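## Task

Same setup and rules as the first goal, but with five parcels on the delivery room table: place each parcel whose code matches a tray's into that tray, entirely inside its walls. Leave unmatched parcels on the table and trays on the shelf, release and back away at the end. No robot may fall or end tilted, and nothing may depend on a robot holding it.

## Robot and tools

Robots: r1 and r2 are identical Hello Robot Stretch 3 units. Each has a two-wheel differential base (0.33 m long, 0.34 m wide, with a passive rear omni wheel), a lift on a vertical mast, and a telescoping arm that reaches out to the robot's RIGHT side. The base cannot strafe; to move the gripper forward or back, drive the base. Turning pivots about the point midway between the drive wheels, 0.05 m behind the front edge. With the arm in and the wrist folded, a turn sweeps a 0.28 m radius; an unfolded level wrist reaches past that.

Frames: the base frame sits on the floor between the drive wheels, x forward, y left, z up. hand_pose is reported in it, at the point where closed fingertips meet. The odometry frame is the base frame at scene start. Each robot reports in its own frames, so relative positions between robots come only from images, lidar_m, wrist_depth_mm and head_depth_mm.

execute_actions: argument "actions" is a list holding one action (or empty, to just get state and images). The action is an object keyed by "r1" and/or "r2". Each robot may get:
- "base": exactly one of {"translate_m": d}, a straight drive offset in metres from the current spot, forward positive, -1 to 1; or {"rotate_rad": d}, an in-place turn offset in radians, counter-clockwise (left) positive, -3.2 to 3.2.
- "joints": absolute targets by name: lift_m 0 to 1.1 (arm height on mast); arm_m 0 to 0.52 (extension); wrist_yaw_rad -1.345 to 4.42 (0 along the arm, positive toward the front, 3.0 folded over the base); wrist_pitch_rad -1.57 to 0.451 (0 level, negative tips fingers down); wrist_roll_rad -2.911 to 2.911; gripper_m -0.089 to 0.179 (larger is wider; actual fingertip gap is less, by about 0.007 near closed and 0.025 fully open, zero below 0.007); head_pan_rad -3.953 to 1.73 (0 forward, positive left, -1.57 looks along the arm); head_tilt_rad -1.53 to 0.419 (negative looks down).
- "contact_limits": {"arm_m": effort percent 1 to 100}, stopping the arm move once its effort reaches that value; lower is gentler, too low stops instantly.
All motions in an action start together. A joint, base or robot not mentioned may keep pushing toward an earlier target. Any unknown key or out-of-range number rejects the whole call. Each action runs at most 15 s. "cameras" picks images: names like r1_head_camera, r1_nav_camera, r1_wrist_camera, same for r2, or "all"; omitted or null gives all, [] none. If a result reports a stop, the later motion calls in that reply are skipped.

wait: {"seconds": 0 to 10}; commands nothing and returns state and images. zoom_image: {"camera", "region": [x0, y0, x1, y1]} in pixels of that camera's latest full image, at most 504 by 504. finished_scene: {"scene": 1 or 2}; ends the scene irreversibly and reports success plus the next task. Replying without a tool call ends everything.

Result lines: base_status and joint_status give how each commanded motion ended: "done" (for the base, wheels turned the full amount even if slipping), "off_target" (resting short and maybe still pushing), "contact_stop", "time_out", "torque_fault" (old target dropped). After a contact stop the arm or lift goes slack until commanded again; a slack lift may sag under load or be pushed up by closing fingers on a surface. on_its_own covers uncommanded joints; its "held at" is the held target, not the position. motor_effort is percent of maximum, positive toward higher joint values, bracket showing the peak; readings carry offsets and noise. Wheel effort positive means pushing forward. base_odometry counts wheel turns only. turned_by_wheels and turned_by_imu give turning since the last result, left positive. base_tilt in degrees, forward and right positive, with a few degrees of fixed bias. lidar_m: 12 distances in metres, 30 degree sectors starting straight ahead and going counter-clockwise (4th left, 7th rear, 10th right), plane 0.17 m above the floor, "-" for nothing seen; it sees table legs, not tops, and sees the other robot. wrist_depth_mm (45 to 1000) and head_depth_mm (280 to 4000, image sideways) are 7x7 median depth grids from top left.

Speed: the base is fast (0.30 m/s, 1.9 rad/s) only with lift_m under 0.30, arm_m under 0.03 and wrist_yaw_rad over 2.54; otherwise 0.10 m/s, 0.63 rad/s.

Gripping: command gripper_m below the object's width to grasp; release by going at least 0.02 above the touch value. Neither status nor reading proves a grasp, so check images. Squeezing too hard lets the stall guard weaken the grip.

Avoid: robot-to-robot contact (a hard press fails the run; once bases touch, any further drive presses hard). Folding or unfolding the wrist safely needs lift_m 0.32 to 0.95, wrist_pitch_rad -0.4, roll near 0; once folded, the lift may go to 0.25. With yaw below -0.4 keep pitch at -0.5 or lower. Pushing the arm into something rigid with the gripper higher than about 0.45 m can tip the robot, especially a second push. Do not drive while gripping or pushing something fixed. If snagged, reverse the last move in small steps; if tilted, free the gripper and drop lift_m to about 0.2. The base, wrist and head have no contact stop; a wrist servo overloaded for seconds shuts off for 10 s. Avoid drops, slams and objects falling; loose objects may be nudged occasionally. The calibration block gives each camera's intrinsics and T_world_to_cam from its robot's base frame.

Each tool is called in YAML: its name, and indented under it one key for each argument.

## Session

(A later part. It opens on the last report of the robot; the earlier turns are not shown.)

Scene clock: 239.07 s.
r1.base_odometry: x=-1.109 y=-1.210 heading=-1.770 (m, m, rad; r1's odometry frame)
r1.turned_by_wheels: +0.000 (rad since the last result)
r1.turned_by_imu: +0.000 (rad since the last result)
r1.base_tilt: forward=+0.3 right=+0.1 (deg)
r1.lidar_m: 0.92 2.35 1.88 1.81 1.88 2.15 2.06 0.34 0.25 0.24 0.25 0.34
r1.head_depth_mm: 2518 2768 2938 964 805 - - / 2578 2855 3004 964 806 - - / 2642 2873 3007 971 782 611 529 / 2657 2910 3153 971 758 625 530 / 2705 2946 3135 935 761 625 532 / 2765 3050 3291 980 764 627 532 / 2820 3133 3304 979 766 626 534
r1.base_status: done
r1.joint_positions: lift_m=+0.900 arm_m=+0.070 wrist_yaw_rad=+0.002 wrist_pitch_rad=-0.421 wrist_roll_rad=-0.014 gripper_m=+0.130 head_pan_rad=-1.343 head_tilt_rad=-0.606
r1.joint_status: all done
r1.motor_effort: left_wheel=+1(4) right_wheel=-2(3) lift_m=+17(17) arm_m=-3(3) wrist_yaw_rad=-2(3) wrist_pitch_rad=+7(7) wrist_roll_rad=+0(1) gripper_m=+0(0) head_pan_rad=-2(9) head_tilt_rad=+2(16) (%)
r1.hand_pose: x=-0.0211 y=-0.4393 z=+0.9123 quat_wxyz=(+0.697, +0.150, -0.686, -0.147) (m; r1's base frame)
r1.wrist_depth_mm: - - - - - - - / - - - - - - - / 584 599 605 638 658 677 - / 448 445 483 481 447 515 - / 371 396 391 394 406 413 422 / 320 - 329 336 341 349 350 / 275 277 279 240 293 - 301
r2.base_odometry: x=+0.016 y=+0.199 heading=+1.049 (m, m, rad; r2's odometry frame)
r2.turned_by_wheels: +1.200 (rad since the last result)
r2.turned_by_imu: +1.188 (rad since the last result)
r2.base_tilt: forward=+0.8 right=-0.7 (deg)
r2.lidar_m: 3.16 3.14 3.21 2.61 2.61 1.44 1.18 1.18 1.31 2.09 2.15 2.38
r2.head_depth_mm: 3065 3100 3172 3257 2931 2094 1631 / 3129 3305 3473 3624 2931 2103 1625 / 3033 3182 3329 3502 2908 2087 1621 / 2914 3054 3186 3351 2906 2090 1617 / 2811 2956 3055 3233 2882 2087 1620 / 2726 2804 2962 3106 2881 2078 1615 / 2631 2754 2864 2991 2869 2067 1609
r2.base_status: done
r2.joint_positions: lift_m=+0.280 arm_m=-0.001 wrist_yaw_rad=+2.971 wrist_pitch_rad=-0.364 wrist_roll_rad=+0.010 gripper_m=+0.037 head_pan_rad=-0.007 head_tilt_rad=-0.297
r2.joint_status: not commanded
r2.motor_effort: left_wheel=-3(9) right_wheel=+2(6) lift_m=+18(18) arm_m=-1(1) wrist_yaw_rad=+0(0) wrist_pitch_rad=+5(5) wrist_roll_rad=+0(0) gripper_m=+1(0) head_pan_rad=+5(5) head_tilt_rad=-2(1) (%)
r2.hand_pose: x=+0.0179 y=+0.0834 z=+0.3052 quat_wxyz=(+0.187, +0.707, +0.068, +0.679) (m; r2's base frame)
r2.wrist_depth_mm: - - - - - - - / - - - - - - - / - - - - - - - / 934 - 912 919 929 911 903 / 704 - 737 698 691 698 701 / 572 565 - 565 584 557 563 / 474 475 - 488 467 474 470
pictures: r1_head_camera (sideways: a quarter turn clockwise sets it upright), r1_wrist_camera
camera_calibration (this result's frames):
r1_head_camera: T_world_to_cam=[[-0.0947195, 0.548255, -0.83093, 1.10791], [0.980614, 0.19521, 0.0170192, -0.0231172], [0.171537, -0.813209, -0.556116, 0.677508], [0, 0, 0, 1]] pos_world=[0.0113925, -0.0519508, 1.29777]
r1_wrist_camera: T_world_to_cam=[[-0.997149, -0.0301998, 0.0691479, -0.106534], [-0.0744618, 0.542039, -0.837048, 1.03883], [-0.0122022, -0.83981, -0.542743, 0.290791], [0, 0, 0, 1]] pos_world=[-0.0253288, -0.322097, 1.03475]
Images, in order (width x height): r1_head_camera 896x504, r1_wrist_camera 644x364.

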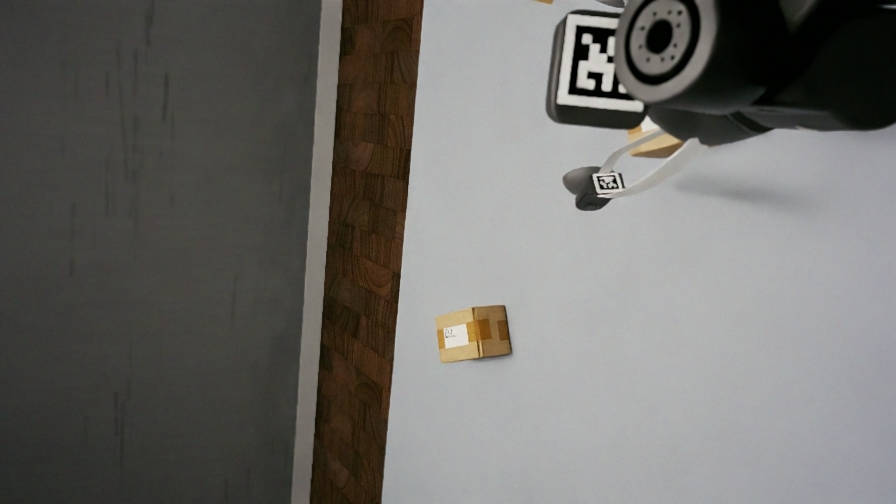

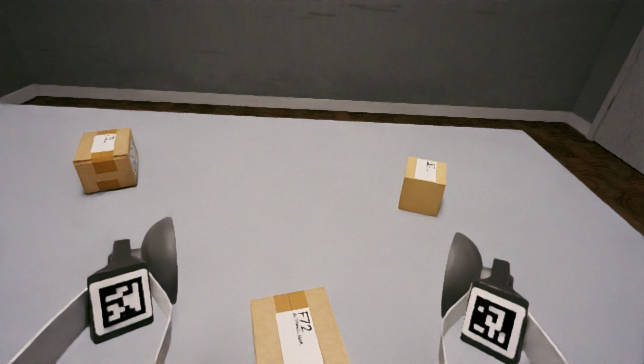

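execute_actions:
  actions:
    - {"r1":{"joints":{"arm_m":0.085,"lift_m":0.787}},"r2":{"base":{"translate_m":-0.17}}}
  cameras: ["r1_wrist_camera"]

execute_actions:
  actions:
    - {"r1":{"joints":{"gripper_m":0.02}},"r2":{"base":{"translate_m":-0.2}}}
  cameras: ["r1_wrist_camera"]

Scene clock: 247.90 s.
r1.base_odometry: x=-1.109 y=-1.210 heading=-1.770 (m, m, rad; r1's odometry frame)
r1.turned_by_wheels: +0.000 (rad since the last result)
r1.turned_by_imu: -0.001 (rad since the last result)
r1.base_tilt: forward=+0.3 right=+0.1 (deg)
r1.lidar_m: 0.92 2.35 1.88 1.81 1.88 2.15 2.07 0.34 0.25 0.24 0.25 0.34
r1.head_depth_mm: 2523 2787 2969 962 756 655 - / 2552 2825 2998 968 758 601 - / 2619 2869 3087 966 759 609 526 / 2658 2926 3129 971 759 626 530 / 2700 2945 3148 933 762 627 533 / 2789 3012 3247 975 763 627 534 / 2793 3088 3338 985 766 627 535
r1.base_status: not commanded
r1.joint_positions: lift_m=+0.787 arm_m=+0.085 wrist_yaw_rad=+0.002 wrist_pitch_rad=-0.421 wrist_roll_rad=-0.014 gripper_m=+0.130 head_pan_rad=-1.343 head_tilt_rad=-0.606
r1.joint_status: all done
r1.motor_effort: left_wheel=+0(0) right_wheel=-2(3) lift_m=+17(13) arm_m=+4(3) wrist_yaw_rad=-2(2) wrist_pitch_rad=+7(7) wrist_roll_rad=+0(0) gripper_m=+0(0) head_pan_rad=-2(2) head_tilt_rad=+2(2) (%)
r1.hand_pose: x=-0.0211 y=-0.4535 z=+0.7993 quat_wxyz=(+0.697, +0.150, -0.686, -0.147) (m; r1's base frame)
r1.wrist_depth_mm: - - - - - - - / 358 483 505 526 555 587 - / 343 351 362 372 360 390 408 / 268 270 278 283 292 297 304 / 220 230 211 158 237 242 246 / 188 - 181 134 193 203 205 / - 160 157 130 167 - 176
r2.base_odometry: x=-0.069 y=+0.052 heading=+1.049 (m, m, rad; r2's odometry frame)
r2.turned_by_wheels: +0.000 (rad since the last result)
r2.turned_by_imu: +0.001 (rad since the last result)
r2.base_tilt: forward=+0.9 right=-0.6 (deg)
r2.lidar_m: 3.33 3.29 3.13 2.56 2.36 1.25 1.03 1.02 1.13 1.81 2.21 2.44
r2.head_depth_mm: 3110 3219 3261 3300 2924 2096 1637 / 3299 3454 3593 3815 2934 2103 1633 / 3173 3312 3505 3694 2942 2090 1626 / 3074 3177 3349 3497 2922 2092 1626 / 2959 3113 3260 3352 2888 2073 1624 / 2883 3003 3151 3279 2907 2069 1610 / 2758 2890 3015 3131 2870 2065 1601
r2.base_status: done
r2.joint_positions: lift_m=+0.280 arm_m=-0.001 wrist_yaw_rad=+2.971 wrist_pitch_rad=-0.364 wrist_roll_rad=+0.010 gripper_m=+0.037 head_pan_rad=-0.007 head_tilt_rad=-0.298
r2.joint_status: not commanded
r2.motor_effort: left_wheel=-2(12) right_wheel=+2(4) lift_m=+18(18) arm_m=-1(1) wrist_yaw_rad=-1(0) wrist_pitch_rad=+5(5) wrist_roll_rad=+0(1) gripper_m=+1(0) head_pan_rad=+4(5) head_tilt_rad=-2(1) (%)
r2.hand_pose: x=+0.0179 y=+0.0834 z=+0.3052 quat_wxyz=(+0.187, +0.707, +0.068, +0.679) (m; r2's base frame)
r2.wrist_depth_mm: - - - - - - - / - - - - - - - / - - - - - - - / 938 - 931 950 921 904 900 / 695 - 742 700 696 691 685 / 571 563 - 566 585 559 562 / 473 474 - 488 457 468 469
pictures: r1_wrist_camera
camera_calibration (this result's frames):
r1_wrist_camera: T_world_to_cam=[[-0.997149, -0.0301949, 0.0691501, -0.0991498], [-0.0744619, 0.541978, -0.837087, 0.951958], [-0.0122021, -0.83985, -0.542682, 0.217482], [0, 0, 0, 1]] pos_world=[-0.0253287, -0.336282, 0.921752]
Images, in order (width x height): r1_wrist_camera 644x364.

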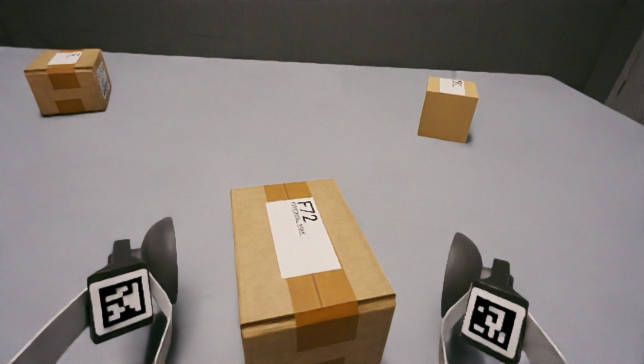

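Scene clock: 250.37 s.
r1.base_odometry: x=-1.109 y=-1.210 heading=-1.770 (m, m, rad; r1's odometry frame)
r1.turned_by_wheels: +0.000 (rad since the last result)
r1.turned_by_imu: +0.000 (rad since the last result)
r1.base_tilt: forward=+0.3 right=+0.1 (deg)
r1.lidar_m: 0.92 2.35 1.88 1.81 1.88 2.14 2.06 0.34 0.25 0.24 0.25 0.34
r1.head_depth_mm: 2532 2781 2945 965 758 654 - / 2543 2823 3004 968 755 601 - / 2605 2862 3091 970 758 610 530 / 2667 2901 3112 970 758 624 530 / 2702 3004 3154 936 760 627 532 / 2780 3084 3231 975 765 627 532 / 2802 3105 3298 976 764 627 534
r1.base_status: not commanded
r1.joint_positions: lift_m=+0.787 arm_m=+0.085 wrist_yaw_rad=+0.002 wrist_pitch_rad=-0.421 wrist_roll_rad=-0.014 gripper_m=+0.024 head_pan_rad=-1.343 head_tilt_rad=-0.606
r1.joint_status: all done
r1.motor_effort: left_wheel=+0(1) right_wheel=-2(2) lift_m=+17(17) arm_m=+3(4) wrist_yaw_rad=-2(2) wrist_pitch_rad=+7(7) wrist_roll_rad=+0(0) gripper_m=-23(97) head_pan_rad=-2(2) head_tilt_rad=+3(2) (%)
r1.hand_pose: x=-0.0211 y=-0.4536 z=+0.7994 quat_wxyz=(+0.697, +0.150, -0.686, -0.146) (m; r1's base frame)
r1.wrist_depth_mm: - - - - - - - / 358 484 507 533 549 575 - / 337 350 361 371 357 395 410 / 267 273 280 281 292 302 304 / 221 223 164 157 243 240 248 / 187 189 130 133 137 201 205 / 163 163 127 129 163 174 176
r2.base_odometry: x=-0.169 y=-0.121 heading=+1.049 (m, m, rad; r2's odometry frame)
r2.turned_by_wheels: +0.000 (rad since the last result)
r2.turned_by_imu: +0.001 (rad since the last result)
r2.base_tilt: forward=+0.8 right=-0.5 (deg)
r2.lidar_m: 3.51 3.48 3.09 2.49 1.92 1.02 0.84 0.83 0.93 1.47 2.28 2.52
r2.head_depth_mm: 3189 3278 3368 3448 2919 2084 1633 / 3468 3619 3793 - 2932 2083 1622 / 3392 3530 3670 3855 2919 2084 1624 / 3239 3389 3545 3742 2891 2076 1622 / 3117 3272 3400 3572 2886 2075 1617 / 3025 3154 3319 3461 2898 2068 1617 / 2919 3072 3174 3308 2899 2064 1609
r2.base_status: done
r2.joint_positions: lift_m=+0.280 arm_m=-0.001 wrist_yaw_rad=+2.971 wrist_pitch_rad=-0.364 wrist_roll_rad=+0.010 gripper_m=+0.037 head_pan_rad=-0.007 head_tilt_rad=-0.298
r2.joint_status: not commanded
r2.motor_effort: left_wheel=-3(13) right_wheel=+2(5) lift_m=+18(18) arm_m=-1(1) wrist_yaw_rad=+0(1) wrist_pitch_rad=+5(5) wrist_roll_rad=+0(0) gripper_m=+1(1) head_pan_rad=+3(4) head_tilt_rad=+0(1) (%)
r2.hand_pose: x=+0.0179 y=+0.0834 z=+0.3052 quat_wxyz=(+0.187, +0.707, +0.068, +0.679) (m; r2's base frame)
r2.wrist_depth_mm: - - - - - - - / - - - - - - - / - - - - - - - / 925 - 916 913 910 917 922 / 702 - 732 701 695 696 692 / 566 562 - 556 583 561 561 / 475 475 - 485 466 473 467
pictures: r1_wrist_camera
camera_calibration (this result's frames):
r1_wrist_camera: T_world_to_cam=[[-0.997149, -0.0301654, 0.0691628, -0.0991546], [-0.0744611, 0.541667, -0.837289, 0.952073], [-0.012206, -0.840052, -0.542369, 0.217146], [0, 0, 0, 1]] pos_world=[-0.0253291, -0.336284, 0.921791]
Images, in order (width x height): r1_wrist_camera 644x364.

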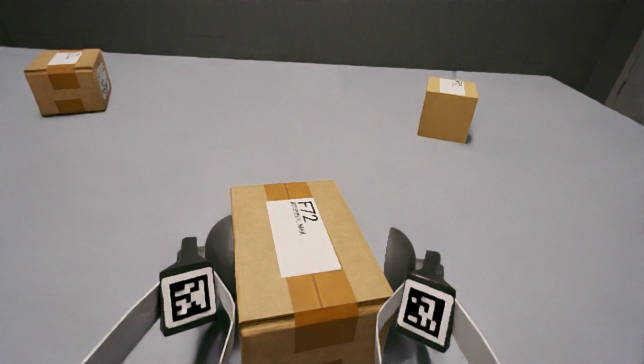

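execute_actions:
  actions:
    - {"r1":{"joints":{"lift_m":0.83,"head_pan_rad":-2.6,"head_tilt_rad":-0.3}},"r2":{"base":{"translate_m":-0.21}}}
  cameras: []

execute_actions:
  actions:
    - {"r1":{"base":{"translate_m":-0.45},"joints":{"lift_m":0.97}},"r2":{"base":{"rotate_rad":-1.23},"joints":{"lift_m":0.6,"wrist_pitch_rad":-0.4}}}
  cameras: ["r1_head_camera","r1_wrist_camera","r2_nav_camera"]

Scene clock: 264.03 s.
r1.base_odometry: x=-1.109 y=-1.210 heading=-1.770 (m, m, rad; r1's odometry frame)
r1.turned_by_wheels: +0.000 (rad since the last result)
r1.turned_by_imu: -0.001 (rad since the last result)
r1.base_tilt: forward=+0.3 right=+0.1 (deg)
r1.lidar_m: 0.92 2.36 1.88 1.81 1.88 2.14 2.07 0.34 0.25 0.24 0.25 0.34
r1.head_depth_mm: 1837 - - 2090 2195 2057 1640 / 1924 2057 2147 2216 2331 2089 1623 / 2013 2140 2214 2335 2477 2073 1635 / 2113 2232 2352 2480 2626 2104 1641 / 2246 2352 2491 2658 2732 2110 1647 / 2363 2518 2663 2794 2899 2127 1647 / 2504 2641 2831 3033 2977 2152 692
r1.base_status: not commanded
r1.joint_positions: lift_m=+0.830 arm_m=+0.085 wrist_yaw_rad=+0.002 wrist_pitch_rad=-0.424 wrist_roll_rad=-0.014 gripper_m=+0.030 head_pan_rad=-2.593 head_tilt_rad=-0.310
r1.joint_status: all done
r1.on_its_own: gripper_m is held at +0.029, not at your +0.020, by its stall guard, which is not easing now
r1.motor_effort: left_wheel=+0(1) right_wheel=-2(2) lift_m=+34(33) arm_m=+3(4) wrist_yaw_rad=-3(2) wrist_pitch_rad=+8(8) wrist_roll_rad=+0(0) gripper_m=-20(20) head_pan_rad=-2(33) head_tilt_rad=+4(26) (%)
r1.hand_pose: x=-0.0211 y=-0.4532 z=+0.8410 quat_wxyz=(+0.696, +0.151, -0.686, -0.147) (m; r1's base frame)
r1.wrist_depth_mm: - - - - - - - / 602 599 - - - - - / 385 416 452 469 452 503 - / 337 343 354 359 365 374 385 / 277 281 164 157 308 306 312 / 237 240 130 132 137 253 259 / 205 205 125 129 207 219 222
r2.base_odometry: x=-0.273 y=-0.304 heading=+1.049 (m, m, rad; r2's odometry frame)
r2.turned_by_wheels: +0.000 (rad since the last result)
r2.turned_by_imu: +0.001 (rad since the last result)
r2.base_tilt: forward=+0.9 right=-0.7 (deg)
r2.lidar_m: 3.70 3.68 2.97 2.42 1.44 0.78 0.64 0.64 0.71 1.13 2.34 2.60
r2.head_depth_mm: 3285 3383 3454 3542 2929 2092 1632 / 3641 3775 - - 2921 2083 1628 / 3537 3712 3886 - 2917 2085 1621 / 3387 3574 3759 - 2899 2079 1623 / 3323 3429 3610 3796 2904 2072 1615 / 3171 3351 3463 3693 2883 2084 1617 / 3089 3231 3314 3550 2866 2079 1611
r2.base_status: done
r2.joint_positions: lift_m=+0.280 arm_m=-0.001 wrist_yaw_rad=+2.971 wrist_pitch_rad=-0.364 wrist_roll_rad=+0.010 gripper_m=+0.037 head_pan_rad=-0.007 head_tilt_rad=-0.298
r2.joint_status: not commanded
r2.motor_effort: left_wheel=-2(11) right_wheel=+2(4) lift_m=+18(18) arm_m=-1(1) wrist_yaw_rad=+0(1) wrist_pitch_rad=+5(5) wrist_roll_rad=+0(0) gripper_m=+0(1) head_pan_rad=+5(4) head_tilt_rad=-2(2) (%)
r2.hand_pose: x=+0.0179 y=+0.0834 z=+0.3052 quat_wxyz=(+0.187, +0.707, +0.068, +0.679) (m; r2's base frame)
r2.wrist_depth_mm: - - - - - - - / - - - - - - - / - - - - - - - / 927 - 928 919 923 912 899 / 702 - 723 700 703 703 692 / 568 564 - 559 581 563 560 / 474 475 - 487 465 468 465
pictures: none
No camera images: the call's "cameras" was empty. Leave "cameras" out to get every camera's image.

Scene clock: 269.50 s.
r1.base_odometry: x=-1.020 y=-0.769 heading=-1.770 (m, m, rad; r1's odometry frame)
r1.turned_by_wheels: +0.000 (rad since the last result)
r1.turned_by_imu: -0.003 (rad since the last result)
r1.base_tilt: forward=+0.3 right=+0.0 (deg)
r1.lidar_m: 0.92 2.59 1.87 1.81 1.87 1.68 1.62 1.67 2.28 0.23 0.24 0.34
r1.head_depth_mm: 1459 - 1557 1621 1706 1790 1626 / - - - 1739 1805 1897 1629 / 1580 1667 1741 1829 1903 1979 1631 / 1633 1729 1806 1927 2044 2087 1669 / 1736 1823 1936 2065 2187 2114 1694 / 1831 1939 2053 2188 2372 2107 - / 1959 2075 2187 2382 2510 2119 -
r1.base_status: done
r1.joint_positions: lift_m=+0.970 arm_m=+0.085 wrist_yaw_rad=+0.002 wrist_pitch_rad=-0.424 wrist_roll_rad=-0.014 gripper_m=+0.030 head_pan_rad=-2.593 head_tilt_rad=-0.310
r1.joint_status: all done
r1.on_its_own: gripper_m is held at +0.029, not at your +0.020, by its stall guard, which is not easing now
r1.motor_effort: left_wheel=+1(3) right_wheel=-2(8) lift_m=+34(40) arm_m=+3(3) wrist_yaw_rad=-2(2) wrist_pitch_rad=+8(8) wrist_roll_rad=+0(0) gripper_m=-21(20) head_pan_rad=-1(2) head_tilt_rad=+3(5) (%)
r1.hand_pose: x=-0.0211 y=-0.4532 z=+0.9809 quat_wxyz=(+0.696, +0.151, -0.686, -0.148) (m; r1's base frame)
r1.wrist_depth_mm: - - - - - - - / - - - - - - - / - - - - - - - / 574 585 597 - - - - / 454 470 164 158 - - - / 399 406 130 132 137 - - / 348 346 125 129 - - -
r2.base_odometry: x=-0.273 y=-0.304 heading=-0.181 (m, m, rad; r2's odometry frame)
r2.turned_by_wheels: -1.230 (rad since the last result)
r2.turned_by_imu: -1.217 (rad since the last result)
r2.base_tilt: forward=+0.9 right=-0.8 (deg)
r2.lidar_m: 2.34 2.43 3.34 3.68 3.45 2.49 2.42 0.90 0.66 0.64 0.66 0.91
r2.head_depth_mm: 1915 1895 1889 1875 1872 1847 1629 / 2047 2129 2224 2335 2443 2085 1633 / 2034 2121 2248 2348 2449 2087 1625 / 2028 2117 2232 2312 2460 2095 1628 / 2021 2103 2229 2327 2445 2083 1611 / 2028 2117 2214 2323 2440 2065 1617 / 2015 2122 2206 2326 2443 2054 1603
r2.base_status: done
r2.joint_positions: lift_m=+0.600 arm_m=-0.001 wrist_yaw_rad=+2.971 wrist_pitch_rad=-0.413 wrist_roll_rad=+0.010 gripper_m=+0.037 head_pan_rad=-0.007 head_tilt_rad=-0.298
r2.joint_status: all done
r2.motor_effort: left_wheel=+2(9) right_wheel=-1(4) lift_m=+24(27) arm_m=-1(1) wrist_yaw_rad=+0(0) wrist_pitch_rad=+4(4) wrist_roll_rad=+0(0) gripper_m=+1(1) head_pan_rad=+4(4) head_tilt_rad=-3(2) (%)
r2.hand_pose: x=+0.0169 y=+0.0776 z=+0.6136 quat_wxyz=(+0.204, +0.705, +0.085, +0.674) (m; r2's base frame)
r2.wrist_depth_mm: - - - - - - - / - - - - - - - / - - - - - - - / - - - - - - - / - - - - - - - / 953 951 - 939 991 949 957 / 817 820 807 795 789 808 791
pictures: r1_head_camera (sideways: a quarter turn clockwise sets it upright), r1_wrist_camera, r2_nav_camera (sideways: a quarter turn counterclockwise sets it upright)
camera_calibration (this result's frames):
r1_head_camera: T_world_to_cam=[[0.262913, 0.123772, -0.956848, 1.27001], [0.499976, -0.865667, 0.025401, -0.0311058], [-0.825167, -0.485079, -0.289478, 0.336618], [0, 0, 0, 1]] pos_world=[-0.0405837, -0.0208324, 1.31344]
r1_wrist_camera: T_world_to_cam=[[-0.997149, -0.0304018, 0.0690669, -0.111706], [-0.0744688, 0.54444, -0.835487, 1.10329], [-0.0122025, -0.838248, -0.545152, 0.319475], [0, 0, 0, 1]] pos_world=[-0.0253284, -0.336272, 1.10366]
r2_nav_camera: T_world_to_cam=[[0.314363, -0.0230479, 0.949023, -1.19135], [-0.0113056, -0.999725, -0.0205342, 0.0722851], [0.949236, -0.00427408, -0.314537, 0.355202], [0, 0, 0, 1]] pos_world=[0.0381632, 0.0463253, 1.24383]
Images, in order (width x height): r1_head_camera 896x504, r1_wrist_camera 644x364, r2_nav_camera 672x504.

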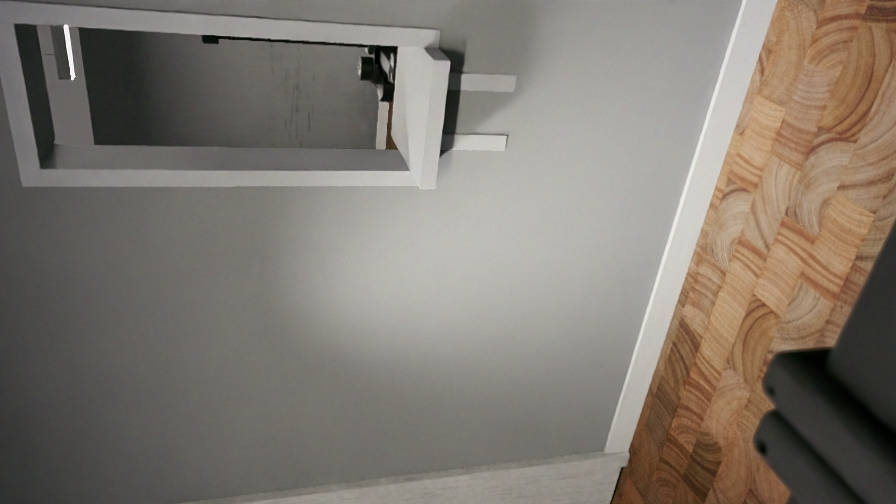

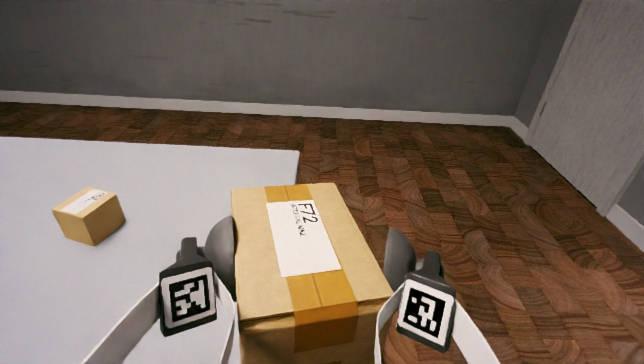

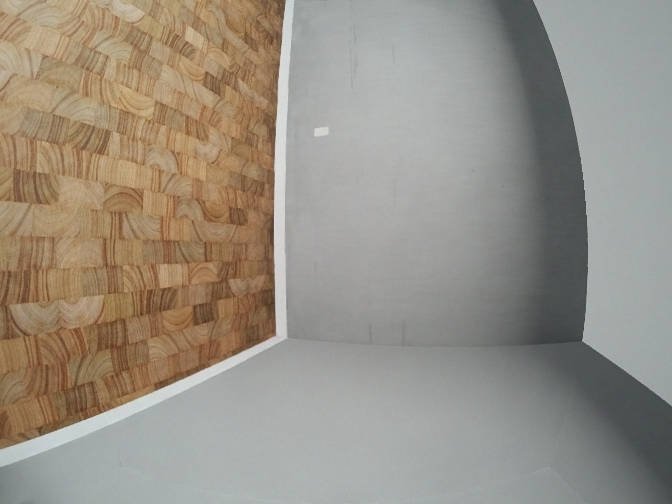

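zoom_image:
  camera: "r1_head_camera"
  region: [330, 10, 530, 210]

Region (330, 10, 530, 210) of r1_head_camera's 896x504 image, scaled by 2.520, with more detail than that image has.

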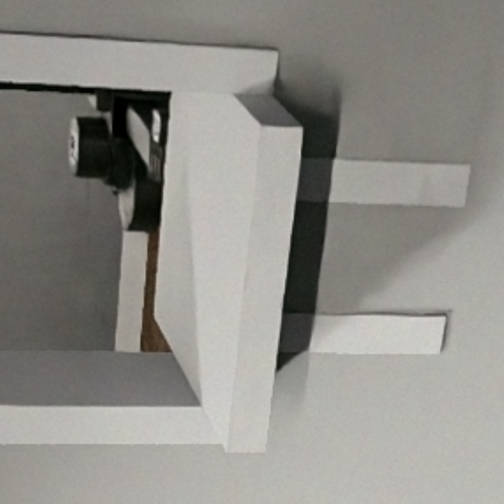

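execute_actions:
  actions:
    - {"r1":{"base":{"rotate_rad":0.39}},"r2":{"joints":{"lift_m":0.68}}}
  cameras: []

execute_actions:
  actions:
    - {"r1":{"base":{"translate_m":-0.94},"joints":{"arm_m":0.22,"wrist_yaw_rad":-0.35,"head_pan_rad":-2.2,"head_tilt_rad":-0.5}},"r2":{"joints":{"lift_m":0.94,"wrist_yaw_rad":0.0,"gripper_m":0.15,"head_pan_rad":-1.57,"head_tilt_rad":-0.6}}}
  cameras: ["r1_nav_camera","r1_head_camera","r2_head_camera","r2_wrist_camera"]

Scene clock: 316.43 s.
r1.base_odometry: x=-1.020 y=-0.769 heading=-1.380 (m, m, rad; r1's odometry frame)
r1.turned_by_wheels: +0.390 (rad since the last result)
r1.turned_by_imu: +0.384 (rad since the last result)
r1.base_tilt: forward=+0.3 right=+0.0 (deg)
r1.lidar_m: 2.74 1.97 1.81 1.83 1.76 1.62 1.63 2.03 0.88 0.23 0.30 0.61
r1.head_depth_mm: 1729 1788 1851 1938 2028 2030 1627 / 1903 1976 2057 2163 2270 2075 1633 / 2075 2187 2305 2427 2531 2086 1639 / 2302 2424 2609 2728 2750 2091 1668 / 2601 2778 2963 3157 2942 2102 1709 / 2961 3083 3225 3337 2948 2117 - / 2823 2936 2999 3168 2968 2127 -
r1.base_status: done
r1.joint_positions: lift_m=+0.970 arm_m=+0.085 wrist_yaw_rad=+0.002 wrist_pitch_rad=-0.424 wrist_roll_rad=-0.014 gripper_m=+0.030 head_pan_rad=-2.593 head_tilt_rad=-0.310
r1.joint_status: not commanded
r1.on_its_own: gripper_m is held at +0.029, not at your +0.020, by its stall guard, which is not easing now
r1.motor_effort: left_wheel=-3(7) right_wheel=+4(8) lift_m=+34(34) arm_m=+4(4) wrist_yaw_rad=-2(2) wrist_pitch_rad=+8(8) wrist_roll_rad=+0(0) gripper_m=-20(20) head_pan_rad=-2(3) head_tilt_rad=+4(5) (%)
r1.hand_pose: x=-0.0211 y=-0.4532 z=+0.9809 quat_wxyz=(+0.696, +0.151, -0.686, -0.148) (m; r1's base frame)
r1.wrist_depth_mm: - - - - - - - / - - - - - - - / 727 711 760 - - - - / 578 593 594 609 628 - - / 461 481 165 158 519 - - / 399 400 130 132 138 - - / 348 345 125 129 347 - -
r2.base_odometry: x=-0.273 y=-0.304 heading=-0.181 (m, m, rad; r2's odometry frame)
r2.turned_by_wheels: +0.000 (rad since the last result)
r2.turned_by_imu: +0.001 (rad since the last result)
r2.base_tilt: forward=+0.9 right=-0.8 (deg)
r2.lidar_m: 2.34 2.43 3.35 3.67 3.45 2.49 2.42 0.90 0.66 0.64 0.66 0.91
r2.head_depth_mm: 1907 1896 1889 1874 1863 1856 1628 / 2032 2130 2224 2340 2451 2085 1627 / 2024 2119 2244 2356 2474 2085 1632 / 2041 2117 2221 2328 2452 2078 1618 / 2013 2121 2232 2335 2452 2084 1620 / 2034 2115 2223 2321 2437 2071 1620 / 2016 2113 2216 2320 2440 2061 1614
r2.base_status: not commanded
r2.joint_positions: lift_m=+0.680 arm_m=-0.001 wrist_yaw_rad=+2.971 wrist_pitch_rad=-0.414 wrist_roll_rad=+0.010 gripper_m=+0.037 head_pan_rad=-0.007 head_tilt_rad=-0.298
r2.joint_status: all done
r2.motor_effort: left_wheel=+2(2) right_wheel=-1(1) lift_m=+24(29) arm_m=-1(1) wrist_yaw_rad=+0(0) wrist_pitch_rad=+5(4) wrist_roll_rad=+0(0) gripper_m=+1(1) head_pan_rad=+4(5) head_tilt_rad=+0(1) (%)
r2.hand_pose: x=+0.0169 y=+0.0775 z=+0.6934 quat_wxyz=(+0.204, +0.705, +0.085, +0.674) (m; r2's base frame)
r2.wrist_depth_mm: - - - - - - - / - - - - - - - / - - - - - - - / - - - - - - - / - - - - - - - / - - - - - - - / 890 887 881 896 861 883 886
pictures: none
No camera images: the call's "cameras" was empty. Leave "cameras" out to get every camera's image.

Scene clock: 326.80 s.
r1.base_odometry: x=-1.199 y=+0.154 heading=-1.380 (m, m, rad; r1's odometry frame)
r1.turned_by_wheels: +0.000 (rad since the last result)
r1.turned_by_imu: -0.005 (rad since the last result)
r1.base_tilt: forward=+0.3 right=+0.1 (deg)
r1.lidar_m: 0.92 2.36 2.16 1.25 0.81 0.75 0.75 0.93 1.85 2.64 1.05 0.92
r1.head_depth_mm: 1207 1262 1336 1381 1436 - - / 1391 1488 1577 1682 1786 - - / 1737 1849 1974 2120 2127 - - / 2313 2503 2703 2747 - - - / 2286 2494 2730 2858 - - 1392 / 2283 2432 2620 2767 - 1668 1400 / 2218 2372 2576 - 1993 1695 1402
r1.base_status: done
r1.joint_positions: lift_m=+0.970 arm_m=+0.220 wrist_yaw_rad=-0.348 wrist_pitch_rad=-0.424 wrist_roll_rad=-0.014 gripper_m=+0.030 head_pan_rad=-2.207 head_tilt_rad=-0.494
r1.joint_status: all done
r1.on_its_own: gripper_m is held at +0.029, not at your +0.020, by its stall guard, which is not easing now
r1.motor_effort: left_wheel=-2(8) right_wheel=+3(3) lift_m=+34(34) arm_m=+3(8) wrist_yaw_rad=-2(3) wrist_pitch_rad=+8(8) wrist_roll_rad=+0(0) gripper_m=-20(21) head_pan_rad=+4(24) head_tilt_rad=-4(20) (%)
r1.hand_pose: x=-0.0977 y=-0.5747 z=+0.9809 quat_wxyz=(+0.660, +0.029, -0.702, -0.266) (m; r1's base frame)
r1.wrist_depth_mm: - - - - - - - / - - - - - - - / - - - - - - - / - - - - - - - / - - 165 158 - - - / - - 130 132 137 - - / - - 126 129 - - -
r2.base_odometry: x=-0.273 y=-0.304 heading=-0.181 (m, m, rad; r2's odometry frame)
r2.turned_by_wheels: +0.000 (rad since the last result)
r2.turned_by_imu: +0.003 (rad since the last result)
r2.base_tilt: forward=+0.8 right=-0.6 (deg)
r2.lidar_m: 2.34 2.43 3.35 3.67 3.44 2.49 2.43 0.91 0.66 0.64 0.66 0.91
r2.head_depth_mm: 538 570 611 693 776 - - / - - 2885 708 637 - - / - 2389 3188 740 625 - - / - 2950 3360 734 630 - - / 1304 2920 3149 734 703 902 1060 / 1071 668 679 689 784 901 1060 / 507 556 621 693 783 904 1061
r2.base_status: not commanded
r2.joint_positions: lift_m=+0.940 arm_m=-0.001 wrist_yaw_rad=+0.003 wrist_pitch_rad=-0.414 wrist_roll_rad=+0.010 gripper_m=+0.150 head_pan_rad=-1.563 head_tilt_rad=-0.592
r2.joint_status: all done
r2.motor_effort: left_wheel=+2(2) right_wheel=-1(1) lift_m=+24(25) arm_m=-1(1) wrist_yaw_rad=-2(4) wrist_pitch_rad=+5(4) wrist_roll_rad=+0(0) gripper_m=+1(83) head_pan_rad=-3(52) head_tilt_rad=-5(21) (%)
r2.hand_pose: x=-0.0209 y=-0.3691 z=+0.9534 quat_wxyz=(+0.689, +0.146, -0.695, -0.145) (m; r2's base frame)
r2.wrist_depth_mm: 339 340 - - 428 358 363 / 362 366 - - 431 389 397 / 394 397 480 483 428 426 432 / 429 425 351 347 348 470 473 / 474 476 489 500 510 513 530 / 528 - 552 561 575 - 594 / 575 620 619 636 660 676 690
pictures: r1_head_camera (sideways: a quarter turn clockwise sets it upright), r1_nav_camera (sideways: a quarter turn counterclockwise sets it upright), r2_head_camera (sideways: a quarter turn clockwise sets it upright), r2_wrist_camera
camera_calibration (this result's frames):
r1_head_camera: T_world_to_cam=[[0.29816, 0.350516, -0.887828, 1.17972], [0.786464, -0.617299, 0.0204083, -0.0263479], [-0.540902, -0.70433, -0.459722, 0.556433], [0, 0, 0, 1]] pos_world=[-0.0300474, -0.037862, 1.30373]
r1_nav_camera: T_world_to_cam=[[-0.250545, -0.388246, 0.886844, -1.11121], [-0.826122, 0.563336, 0.0132288, 0.040626], [-0.504727, -0.729327, -0.461879, 0.561854], [0, 0, 0, 1]] pos_world=[0.0387355, -0.0445351, 1.24444]
r2_head_camera: T_world_to_cam=[[-0.0390315, 0.549279, -0.834727, 1.10921], [0.999186, 0.0129117, -0.0382251, 0.0456818], [-0.0102185, -0.835539, -0.549336, 0.672549], [0, 0, 0, 1]] pos_world=[0.00452209, -0.047917, 1.29709]
r2_wrist_camera: T_world_to_cam=[[-0.997595, 0.0688818, -0.00773237, 0.00550916], [0.043196, 0.530565, -0.846543, 1.03844], [-0.0542089, -0.844841, -0.532264, 0.354825], [0, 0, 0, 1]] pos_world=[-0.0201259, -0.25157, 1.06799]
Images, in order (width x height): r1_head_camera 896x504, r1_nav_camera 672x504, r2_head_camera 896x504, r2_wrist_camera 644x364.

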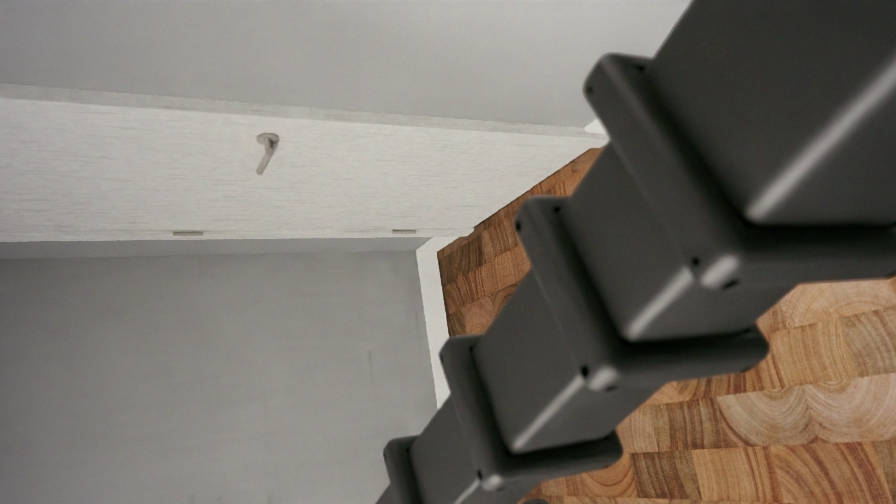

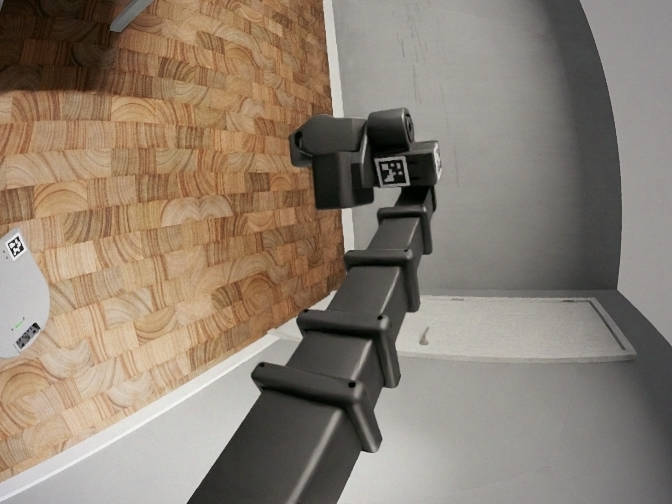

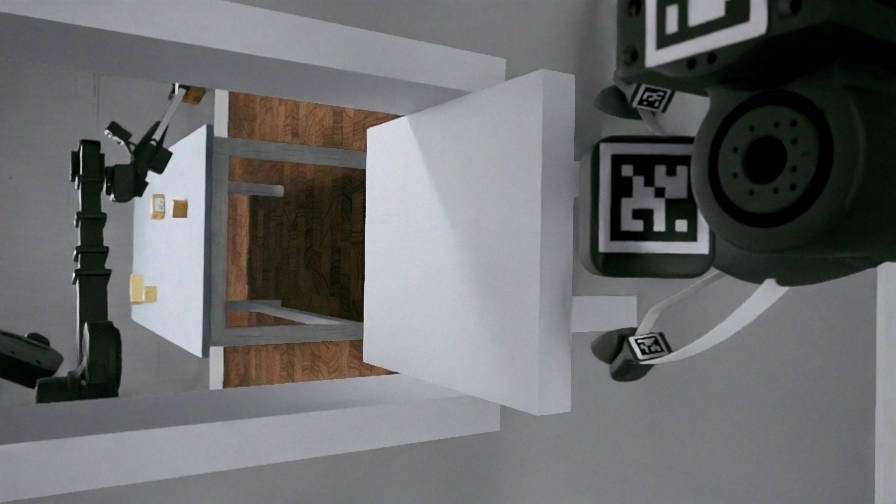

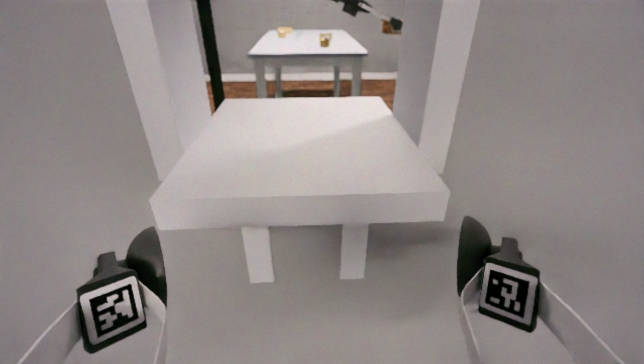

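execute_actions:
  actions: []

Scene clock: 337.30 s.
r1.base_odometry: x=-1.199 y=+0.154 heading=-1.380 (m, m, rad; r1's odometry frame)
r1.turned_by_wheels: +0.000 (rad since the last result)
r1.turned_by_imu: +0.000 (rad since the last result)
r1.base_tilt: forward=+0.3 right=+0.1 (deg)
r1.lidar_m: 0.92 2.35 2.16 1.25 0.82 0.75 0.75 0.93 1.85 2.64 1.06 0.92
r1.head_depth_mm: 1208 1256 1315 1387 1448 - - / 1386 1489 1572 1680 1795 - - / 1729 1828 1991 2137 2133 - - / 2296 2484 2685 2752 - - - / 2327 2498 2698 2905 - - 1405 / 2248 2430 2613 2793 - 1668 1403 / 2205 2393 2560 - 2014 1699 1412
r1.base_status: done
r1.joint_positions: lift_m=+0.970 arm_m=+0.220 wrist_yaw_rad=-0.348 wrist_pitch_rad=-0.424 wrist_roll_rad=-0.014 gripper_m=+0.030 head_pan_rad=-2.207 head_tilt_rad=-0.494
r1.joint_status: all done
r1.on_its_own: gripper_m is held at +0.029, not at your +0.020, by its stall guard, which is not easing now
r1.motor_effort: left_wheel=-3(8) right_wheel=+3(3) lift_m=+34(34) arm_m=+4(8) wrist_yaw_rad=-3(3) wrist_pitch_rad=+8(8) wrist_roll_rad=+0(0) gripper_m=-20(21) head_pan_rad=+3(24) head_tilt_rad=-4(20) (%)
r1.hand_pose: x=-0.0977 y=-0.5747 z=+0.9809 quat_wxyz=(+0.660, +0.029, -0.702, -0.266) (m; r1's base frame)
r1.wrist_depth_mm: - - - - - - - / - - - - - - - / - - - - - - - / - - - - - - - / - - 165 158 - - - / - - 130 132 137 - - / - - 125 129 - - -
r2.base_odometry: x=-0.273 y=-0.304 heading=-0.181 (m, m, rad; r2's odometry frame)
r2.turned_by_wheels: +0.000 (rad since the last result)
r2.turned_by_imu: +0.001 (rad since the last result)
r2.base_tilt: forward=+0.9 right=-0.7 (deg)
r2.lidar_m: 2.34 2.44 3.34 3.67 3.43 2.49 2.42 0.90 0.66 0.64 0.66 0.91
r2.head_depth_mm: 539 570 613 693 777 - - / - - 2873 708 635 - - / - 2393 3173 739 627 - - / - 2967 3335 736 632 - - / 1306 2926 3159 733 706 903 1062 / 1070 668 677 689 784 903 1060 / 506 555 621 692 782 899 1058
r2.base_status: not commanded
r2.joint_positions: lift_m=+0.940 arm_m=-0.001 wrist_yaw_rad=+0.003 wrist_pitch_rad=-0.414 wrist_roll_rad=+0.010 gripper_m=+0.150 head_pan_rad=-1.563 head_tilt_rad=-0.592
r2.joint_status: all done
r2.motor_effort: left_wheel=+2(2) right_wheel=-1(1) lift_m=+24(25) arm_m=-1(1) wrist_yaw_rad=-4(4) wrist_pitch_rad=+4(4) wrist_roll_rad=+1(0) gripper_m=+2(83) head_pan_rad=-3(52) head_tilt_rad=-3(21) (%)
r2.hand_pose: x=-0.0209 y=-0.3691 z=+0.9534 quat_wxyz=(+0.689, +0.146, -0.695, -0.145) (m; r2's base frame)
r2.wrist_depth_mm: 340 338 - - 429 364 364 / 365 366 - - 438 392 396 / 396 398 483 484 432 423 434 / 429 429 351 349 350 466 474 / 478 477 490 499 508 514 535 / 527 - 547 557 572 - 592 / 573 615 625 631 652 681 697
pictures: r1_head_camera (sideways: a quarter turn clockwise sets it upright), r1_nav_camera (sideways: a quarter turn counterclockwise sets it upright), r1_wrist_camera, r2_head_camera (sideways: a quarter turn clockwise sets it upright), r2_nav_camera (sideways: a quarter turn counterclockwise sets it upright), r2_wrist_camera
camera_calibration (this result's frames):
r1_head_camera: T_world_to_cam=[[0.29816, 0.350516, -0.887828, 1.17972], [0.786464, -0.617299, 0.0204083, -0.0263479], [-0.540902, -0.70433, -0.459722, 0.556433], [0, 0, 0, 1]] pos_world=[-0.0300474, -0.037862, 1.30373]
r1_nav_camera: T_world_to_cam=[[-0.250545, -0.388246, 0.886844, -1.11121], [-0.826122, 0.563336, 0.0132288, 0.040626], [-0.504727, -0.729327, -0.461879, 0.561854], [0, 0, 0, 1]] pos_world=[0.0387355, -0.0445351, 1.24444]
r1_wrist_camera: T_world_to_cam=[[-0.947271, 0.312903, 0.0690674, 0.0104066], [0.116473, 0.537024, -0.835487, 1.17817], [-0.298517, -0.783388, -0.545152, 0.22019], [0, 0, 0, 1]] pos_world=[-0.0616362, -0.463466, 1.10366]
r2_head_camera: T_world_to_cam=[[-0.0390316, 0.549279, -0.834727, 1.10921], [0.999186, 0.012912, -0.0382251, 0.0456818], [-0.0102183, -0.835539, -0.549336, 0.67255], [0, 0, 0, 1]] pos_world=[0.0045221, -0.047917, 1.29709]
r2_nav_camera: T_world_to_cam=[[-0.0163339, -0.576704, 0.81679, -1.01684], [-0.999829, 0.00234606, -0.0183378, 0.0754481], [0.00865926, -0.81695, -0.576644, 0.702002], [0, 0, 0, 1]] pos_world=[0.0527474, -0.0130926, 1.23673]
r2_wrist_camera: T_world_to_cam=[[-0.997595, 0.0688819, -0.00773232, 0.00550912], [0.043196, 0.530565, -0.846543, 1.03844], [-0.054209, -0.844841, -0.532264, 0.354825], [0, 0, 0, 1]] pos_world=[-0.020126, -0.25157, 1.06799]
Images, in order (width x height): r1_head_camera 896x504, r1_nav_camera 672x504, r1_wrist_camera 644x364, r2_head_camera 896x504, r2_nav_camera 672x504, r2_wrist_camera 644x364.

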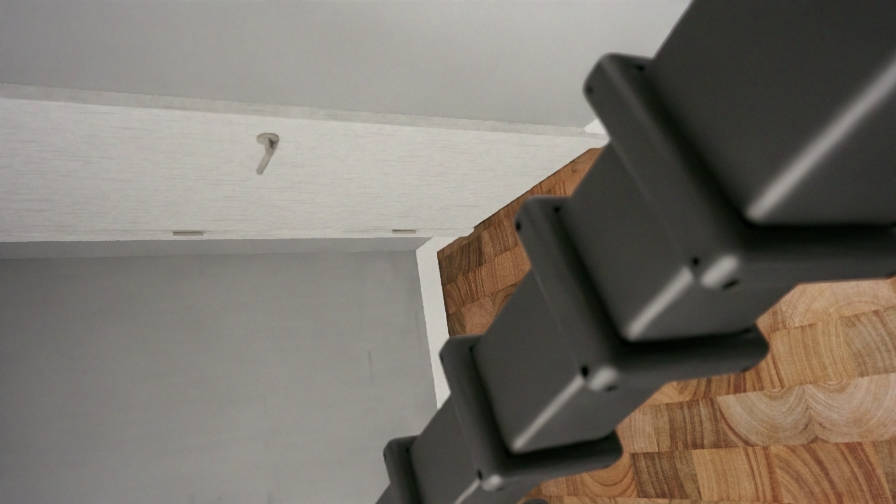

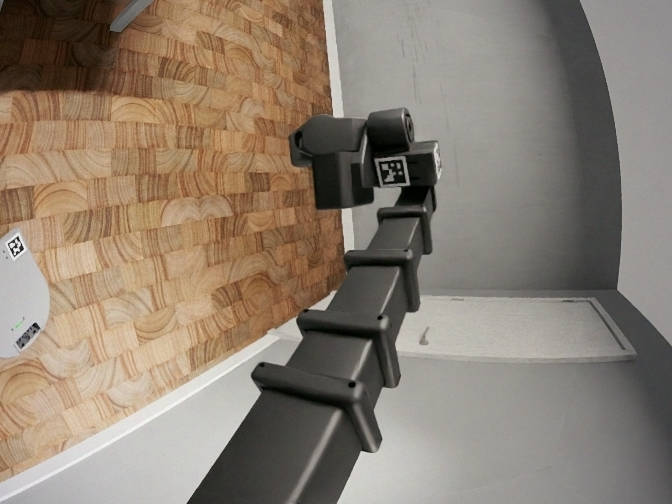

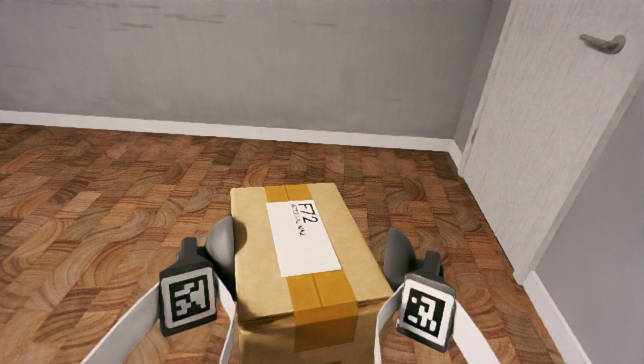

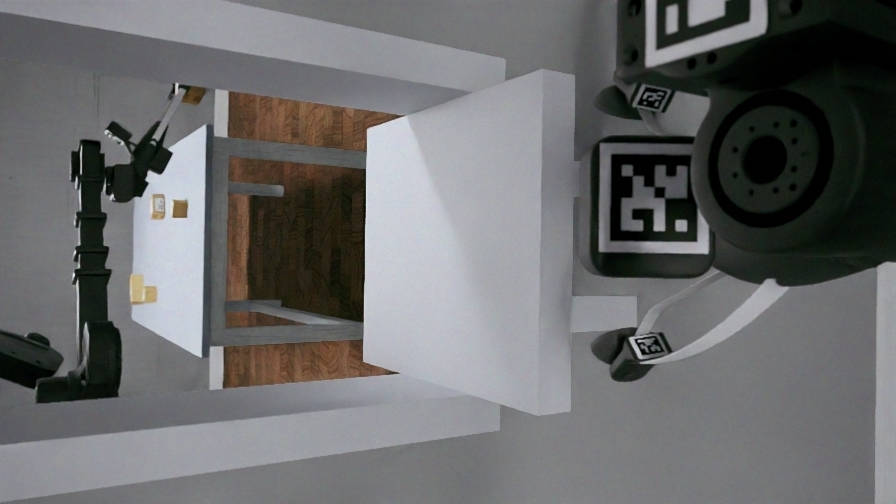

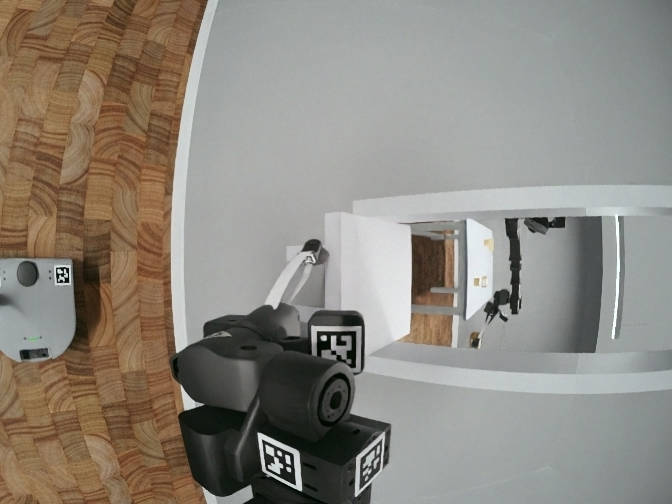

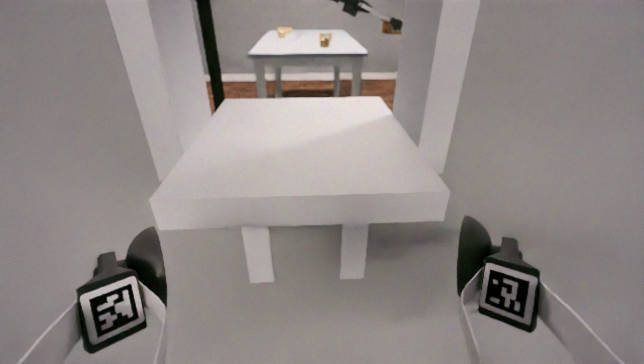

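execute_actions:
  actions:
    - {"r1":{"base":{"rotate_rad":-1.61},"joints":{"head_pan_rad":-1.9,"head_tilt_rad":-0.45}}}
  cameras: ["r1_head_camera","r1_wrist_camera","r2_head_camera","r2_wrist_camera"]

Scene clock: 359.17 s.
r1.base_odometry: x=-1.199 y=+0.154 heading=-2.990 (m, m, rad; r1's odometry frame)
r1.turned_by_wheels: -1.610 (rad since the last result)
r1.turned_by_imu: -1.587 (rad since the last result)
r1.base_tilt: forward=+0.3 right=+0.1 (deg)
r1.lidar_m: 2.64 1.06 0.92 0.92 2.39 2.16 1.31 0.83 0.75 0.75 0.91 1.73
r1.head_depth_mm: 622 663 716 779 827 - - / 617 664 715 768 - - 1064 / 619 661 713 762 - 947 1043 / 616 662 707 - 858 929 1042 / 1337 - - - - 929 1033 / - 1460 1633 - - 930 1030 / - - - - - 937 1025
r1.base_status: done
r1.joint_positions: lift_m=+0.970 arm_m=+0.220 wrist_yaw_rad=-0.348 wrist_pitch_rad=-0.424 wrist_roll_rad=-0.014 gripper_m=+0.030 head_pan_rad=-1.907 head_tilt_rad=-0.458
r1.joint_status: all done
r1.on_its_own: gripper_m is held at +0.029, not at your +0.020, by its stall guard, which is not easing now
r1.motor_effort: left_wheel=+0(6) right_wheel=-3(8) lift_m=+34(34) arm_m=+3(3) wrist_yaw_rad=-2(3) wrist_pitch_rad=+8(8) wrist_roll_rad=+0(0) gripper_m=-20(21) head_pan_rad=+3(22) head_tilt_rad=+3(10) (%)
r1.hand_pose: x=-0.0978 y=-0.5747 z=+0.9809 quat_wxyz=(+0.660, +0.029, -0.702, -0.266) (m; r1's base frame)
r1.wrist_depth_mm: 325 - - - 259 264 260 / 329 - - - 280 284 284 / 326 415 460 458 309 310 307 / 340 346 353 365 337 341 342 / 280 284 164 158 375 377 374 / 264 262 129 132 137 424 431 / 498 509 126 129 501 480 493
r2.base_odometry: x=-0.273 y=-0.304 heading=-0.181 (m, m, rad; r2's odometry frame)
r2.turned_by_wheels: +0.000 (rad since the last result)
r2.turned_by_imu: +0.002 (rad since the last result)
r2.base_tilt: forward=+1.0 right=-0.7 (deg)
r2.lidar_m: 2.34 2.43 3.34 3.69 3.45 2.50 2.42 0.90 0.66 0.64 0.66 0.91
r2.head_depth_mm: 538 570 612 692 777 - - / - - 2870 709 636 - - / - 2676 3191 739 625 - - / - 2938 3350 736 630 - - / - 1006 921 734 704 899 1061 / 1009 668 678 689 781 900 1062 / 507 555 621 693 784 898 1062
r2.base_status: not commanded
r2.joint_positions: lift_m=+0.940 arm_m=-0.001 wrist_yaw_rad=+0.003 wrist_pitch_rad=-0.414 wrist_roll_rad=+0.010 gripper_m=+0.150 head_pan_rad=-1.563 head_tilt_rad=-0.592
r2.joint_status: not commanded
r2.motor_effort: left_wheel=+2(2) right_wheel=-1(1) lift_m=+24(24) arm_m=-1(1) wrist_yaw_rad=-3(4) wrist_pitch_rad=+4(5) wrist_roll_rad=+0(0) gripper_m=+1(1) head_pan_rad=-4(4) head_tilt_rad=-3(2) (%)
r2.hand_pose: x=-0.0209 y=-0.3691 z=+0.9534 quat_wxyz=(+0.689, +0.146, -0.695, -0.145) (m; r2's base frame)
r2.wrist_depth_mm: 336 338 - - 426 360 366 / 365 369 - - 431 389 394 / 397 395 482 485 431 424 430 / 433 432 349 349 350 463 478 / 476 476 492 505 502 513 533 / 523 - 545 562 566 - 593 / 581 630 631 634 645 680 686
pictures: r1_head_camera (sideways: a quarter turn clockwise sets it upright), r1_wrist_camera, r2_head_camera (sideways: a quarter turn clockwise sets it upright), r2_wrist_camera
camera_calibration (this result's frames):
r1_head_camera: T_world_to_cam=[[0.170547, 0.392496, -0.903804, 1.20134], [0.934057, -0.35648, 0.0214466, -0.028601], [-0.313771, -0.847861, -0.42741, 0.513001], [0, 0, 0, 1]] pos_world=[-0.0172047, -0.0467609, 1.30565]
r1_wrist_camera: T_world_to_cam=[[-0.947148, 0.313273, 0.0690631, 0.0105584], [0.116686, 0.536977, -0.835488, 1.17817], [-0.298821, -0.783272, -0.545152, 0.220202], [0, 0, 0, 1]] pos_world=[-0.061675, -0.463481, 1.10366]
r2_head_camera: T_world_to_cam=[[-0.0390315, 0.549279, -0.834727, 1.10921], [0.999186, 0.0129119, -0.0382251, 0.0456818], [-0.0102184, -0.835539, -0.549336, 0.672549], [0, 0, 0, 1]] pos_world=[0.00452209, -0.047917, 1.29709]
r2_wrist_camera: T_world_to_cam=[[-0.997595, 0.0688819, -0.00773238, 0.00550918], [0.043196, 0.530565, -0.846543, 1.03844], [-0.0542089, -0.844841, -0.532264, 0.354825], [0, 0, 0, 1]] pos_world=[-0.0201259, -0.25157, 1.06799]
Images, in order (width x height): r1_head_camera 896x504, r1_wrist_camera 644x364, r2_head_camera 896x504, r2_wrist_camera 644x364.

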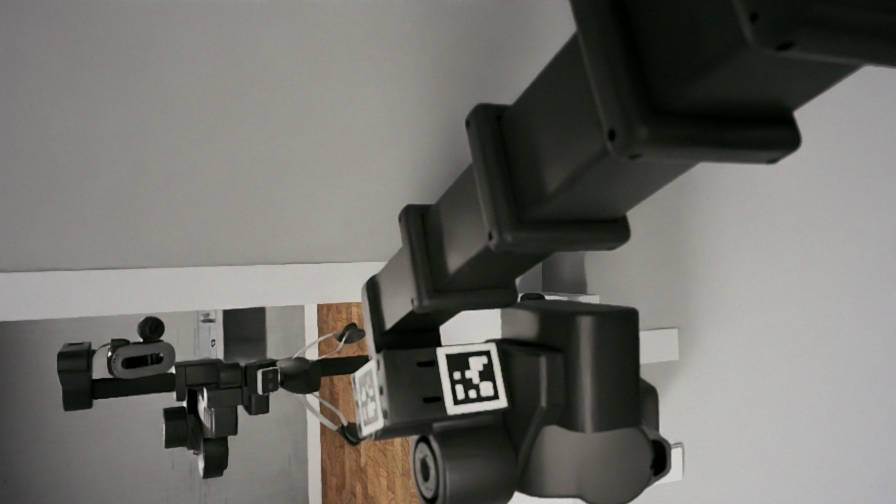

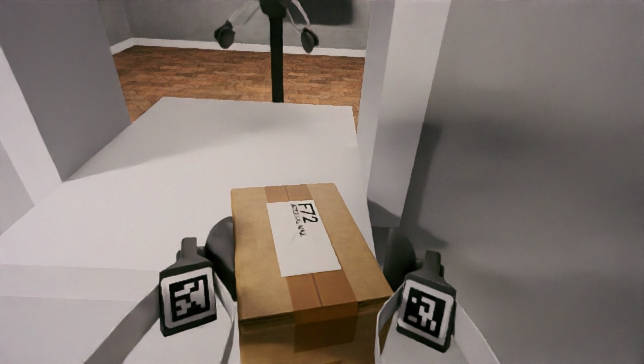

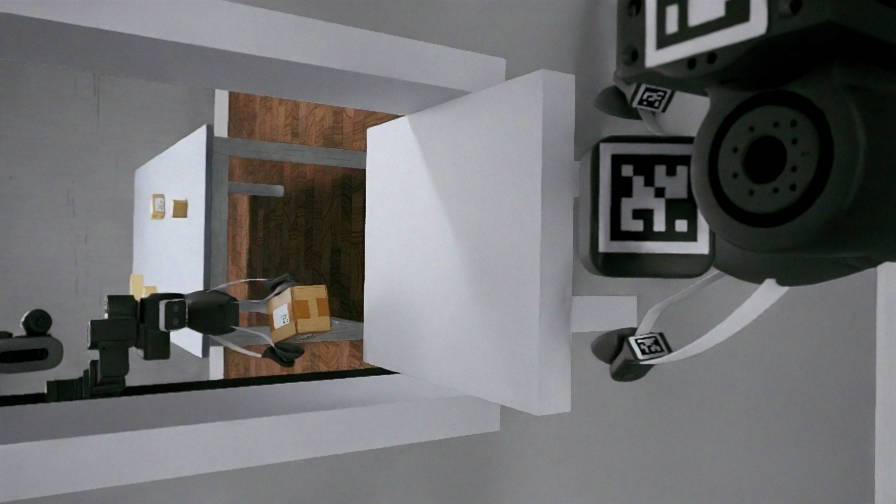

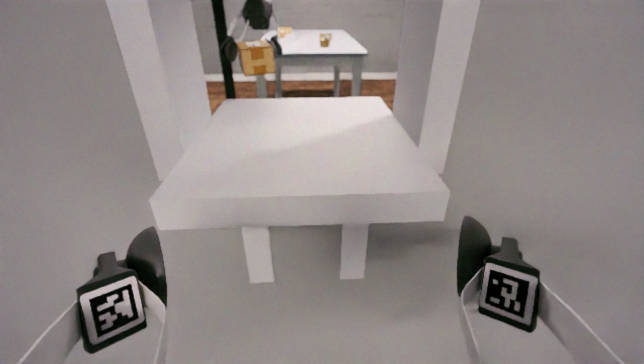

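zoom_image:
  camera: "r1_wrist_camera"
  region: [100, 40, 460, 300]

zoom_image:
  camera: "r2_head_camera"
  region: [150, 60, 600, 460]

Region (100, 40, 460, 300) of r1_wrist_camera's 644x364 image, scaled by 1.400.

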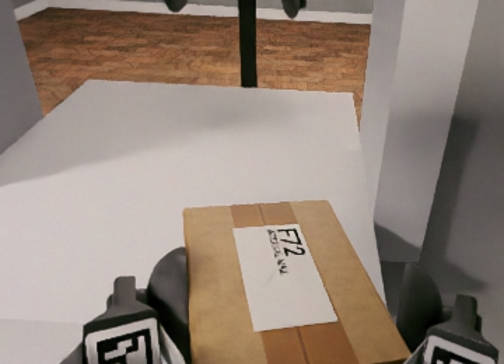

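Region (150, 60, 600, 460) of r2_head_camera's 896x504 image, scaled by 1.120, with more detail than that image has.

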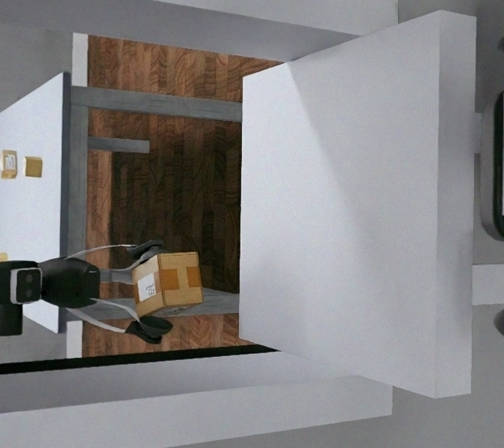

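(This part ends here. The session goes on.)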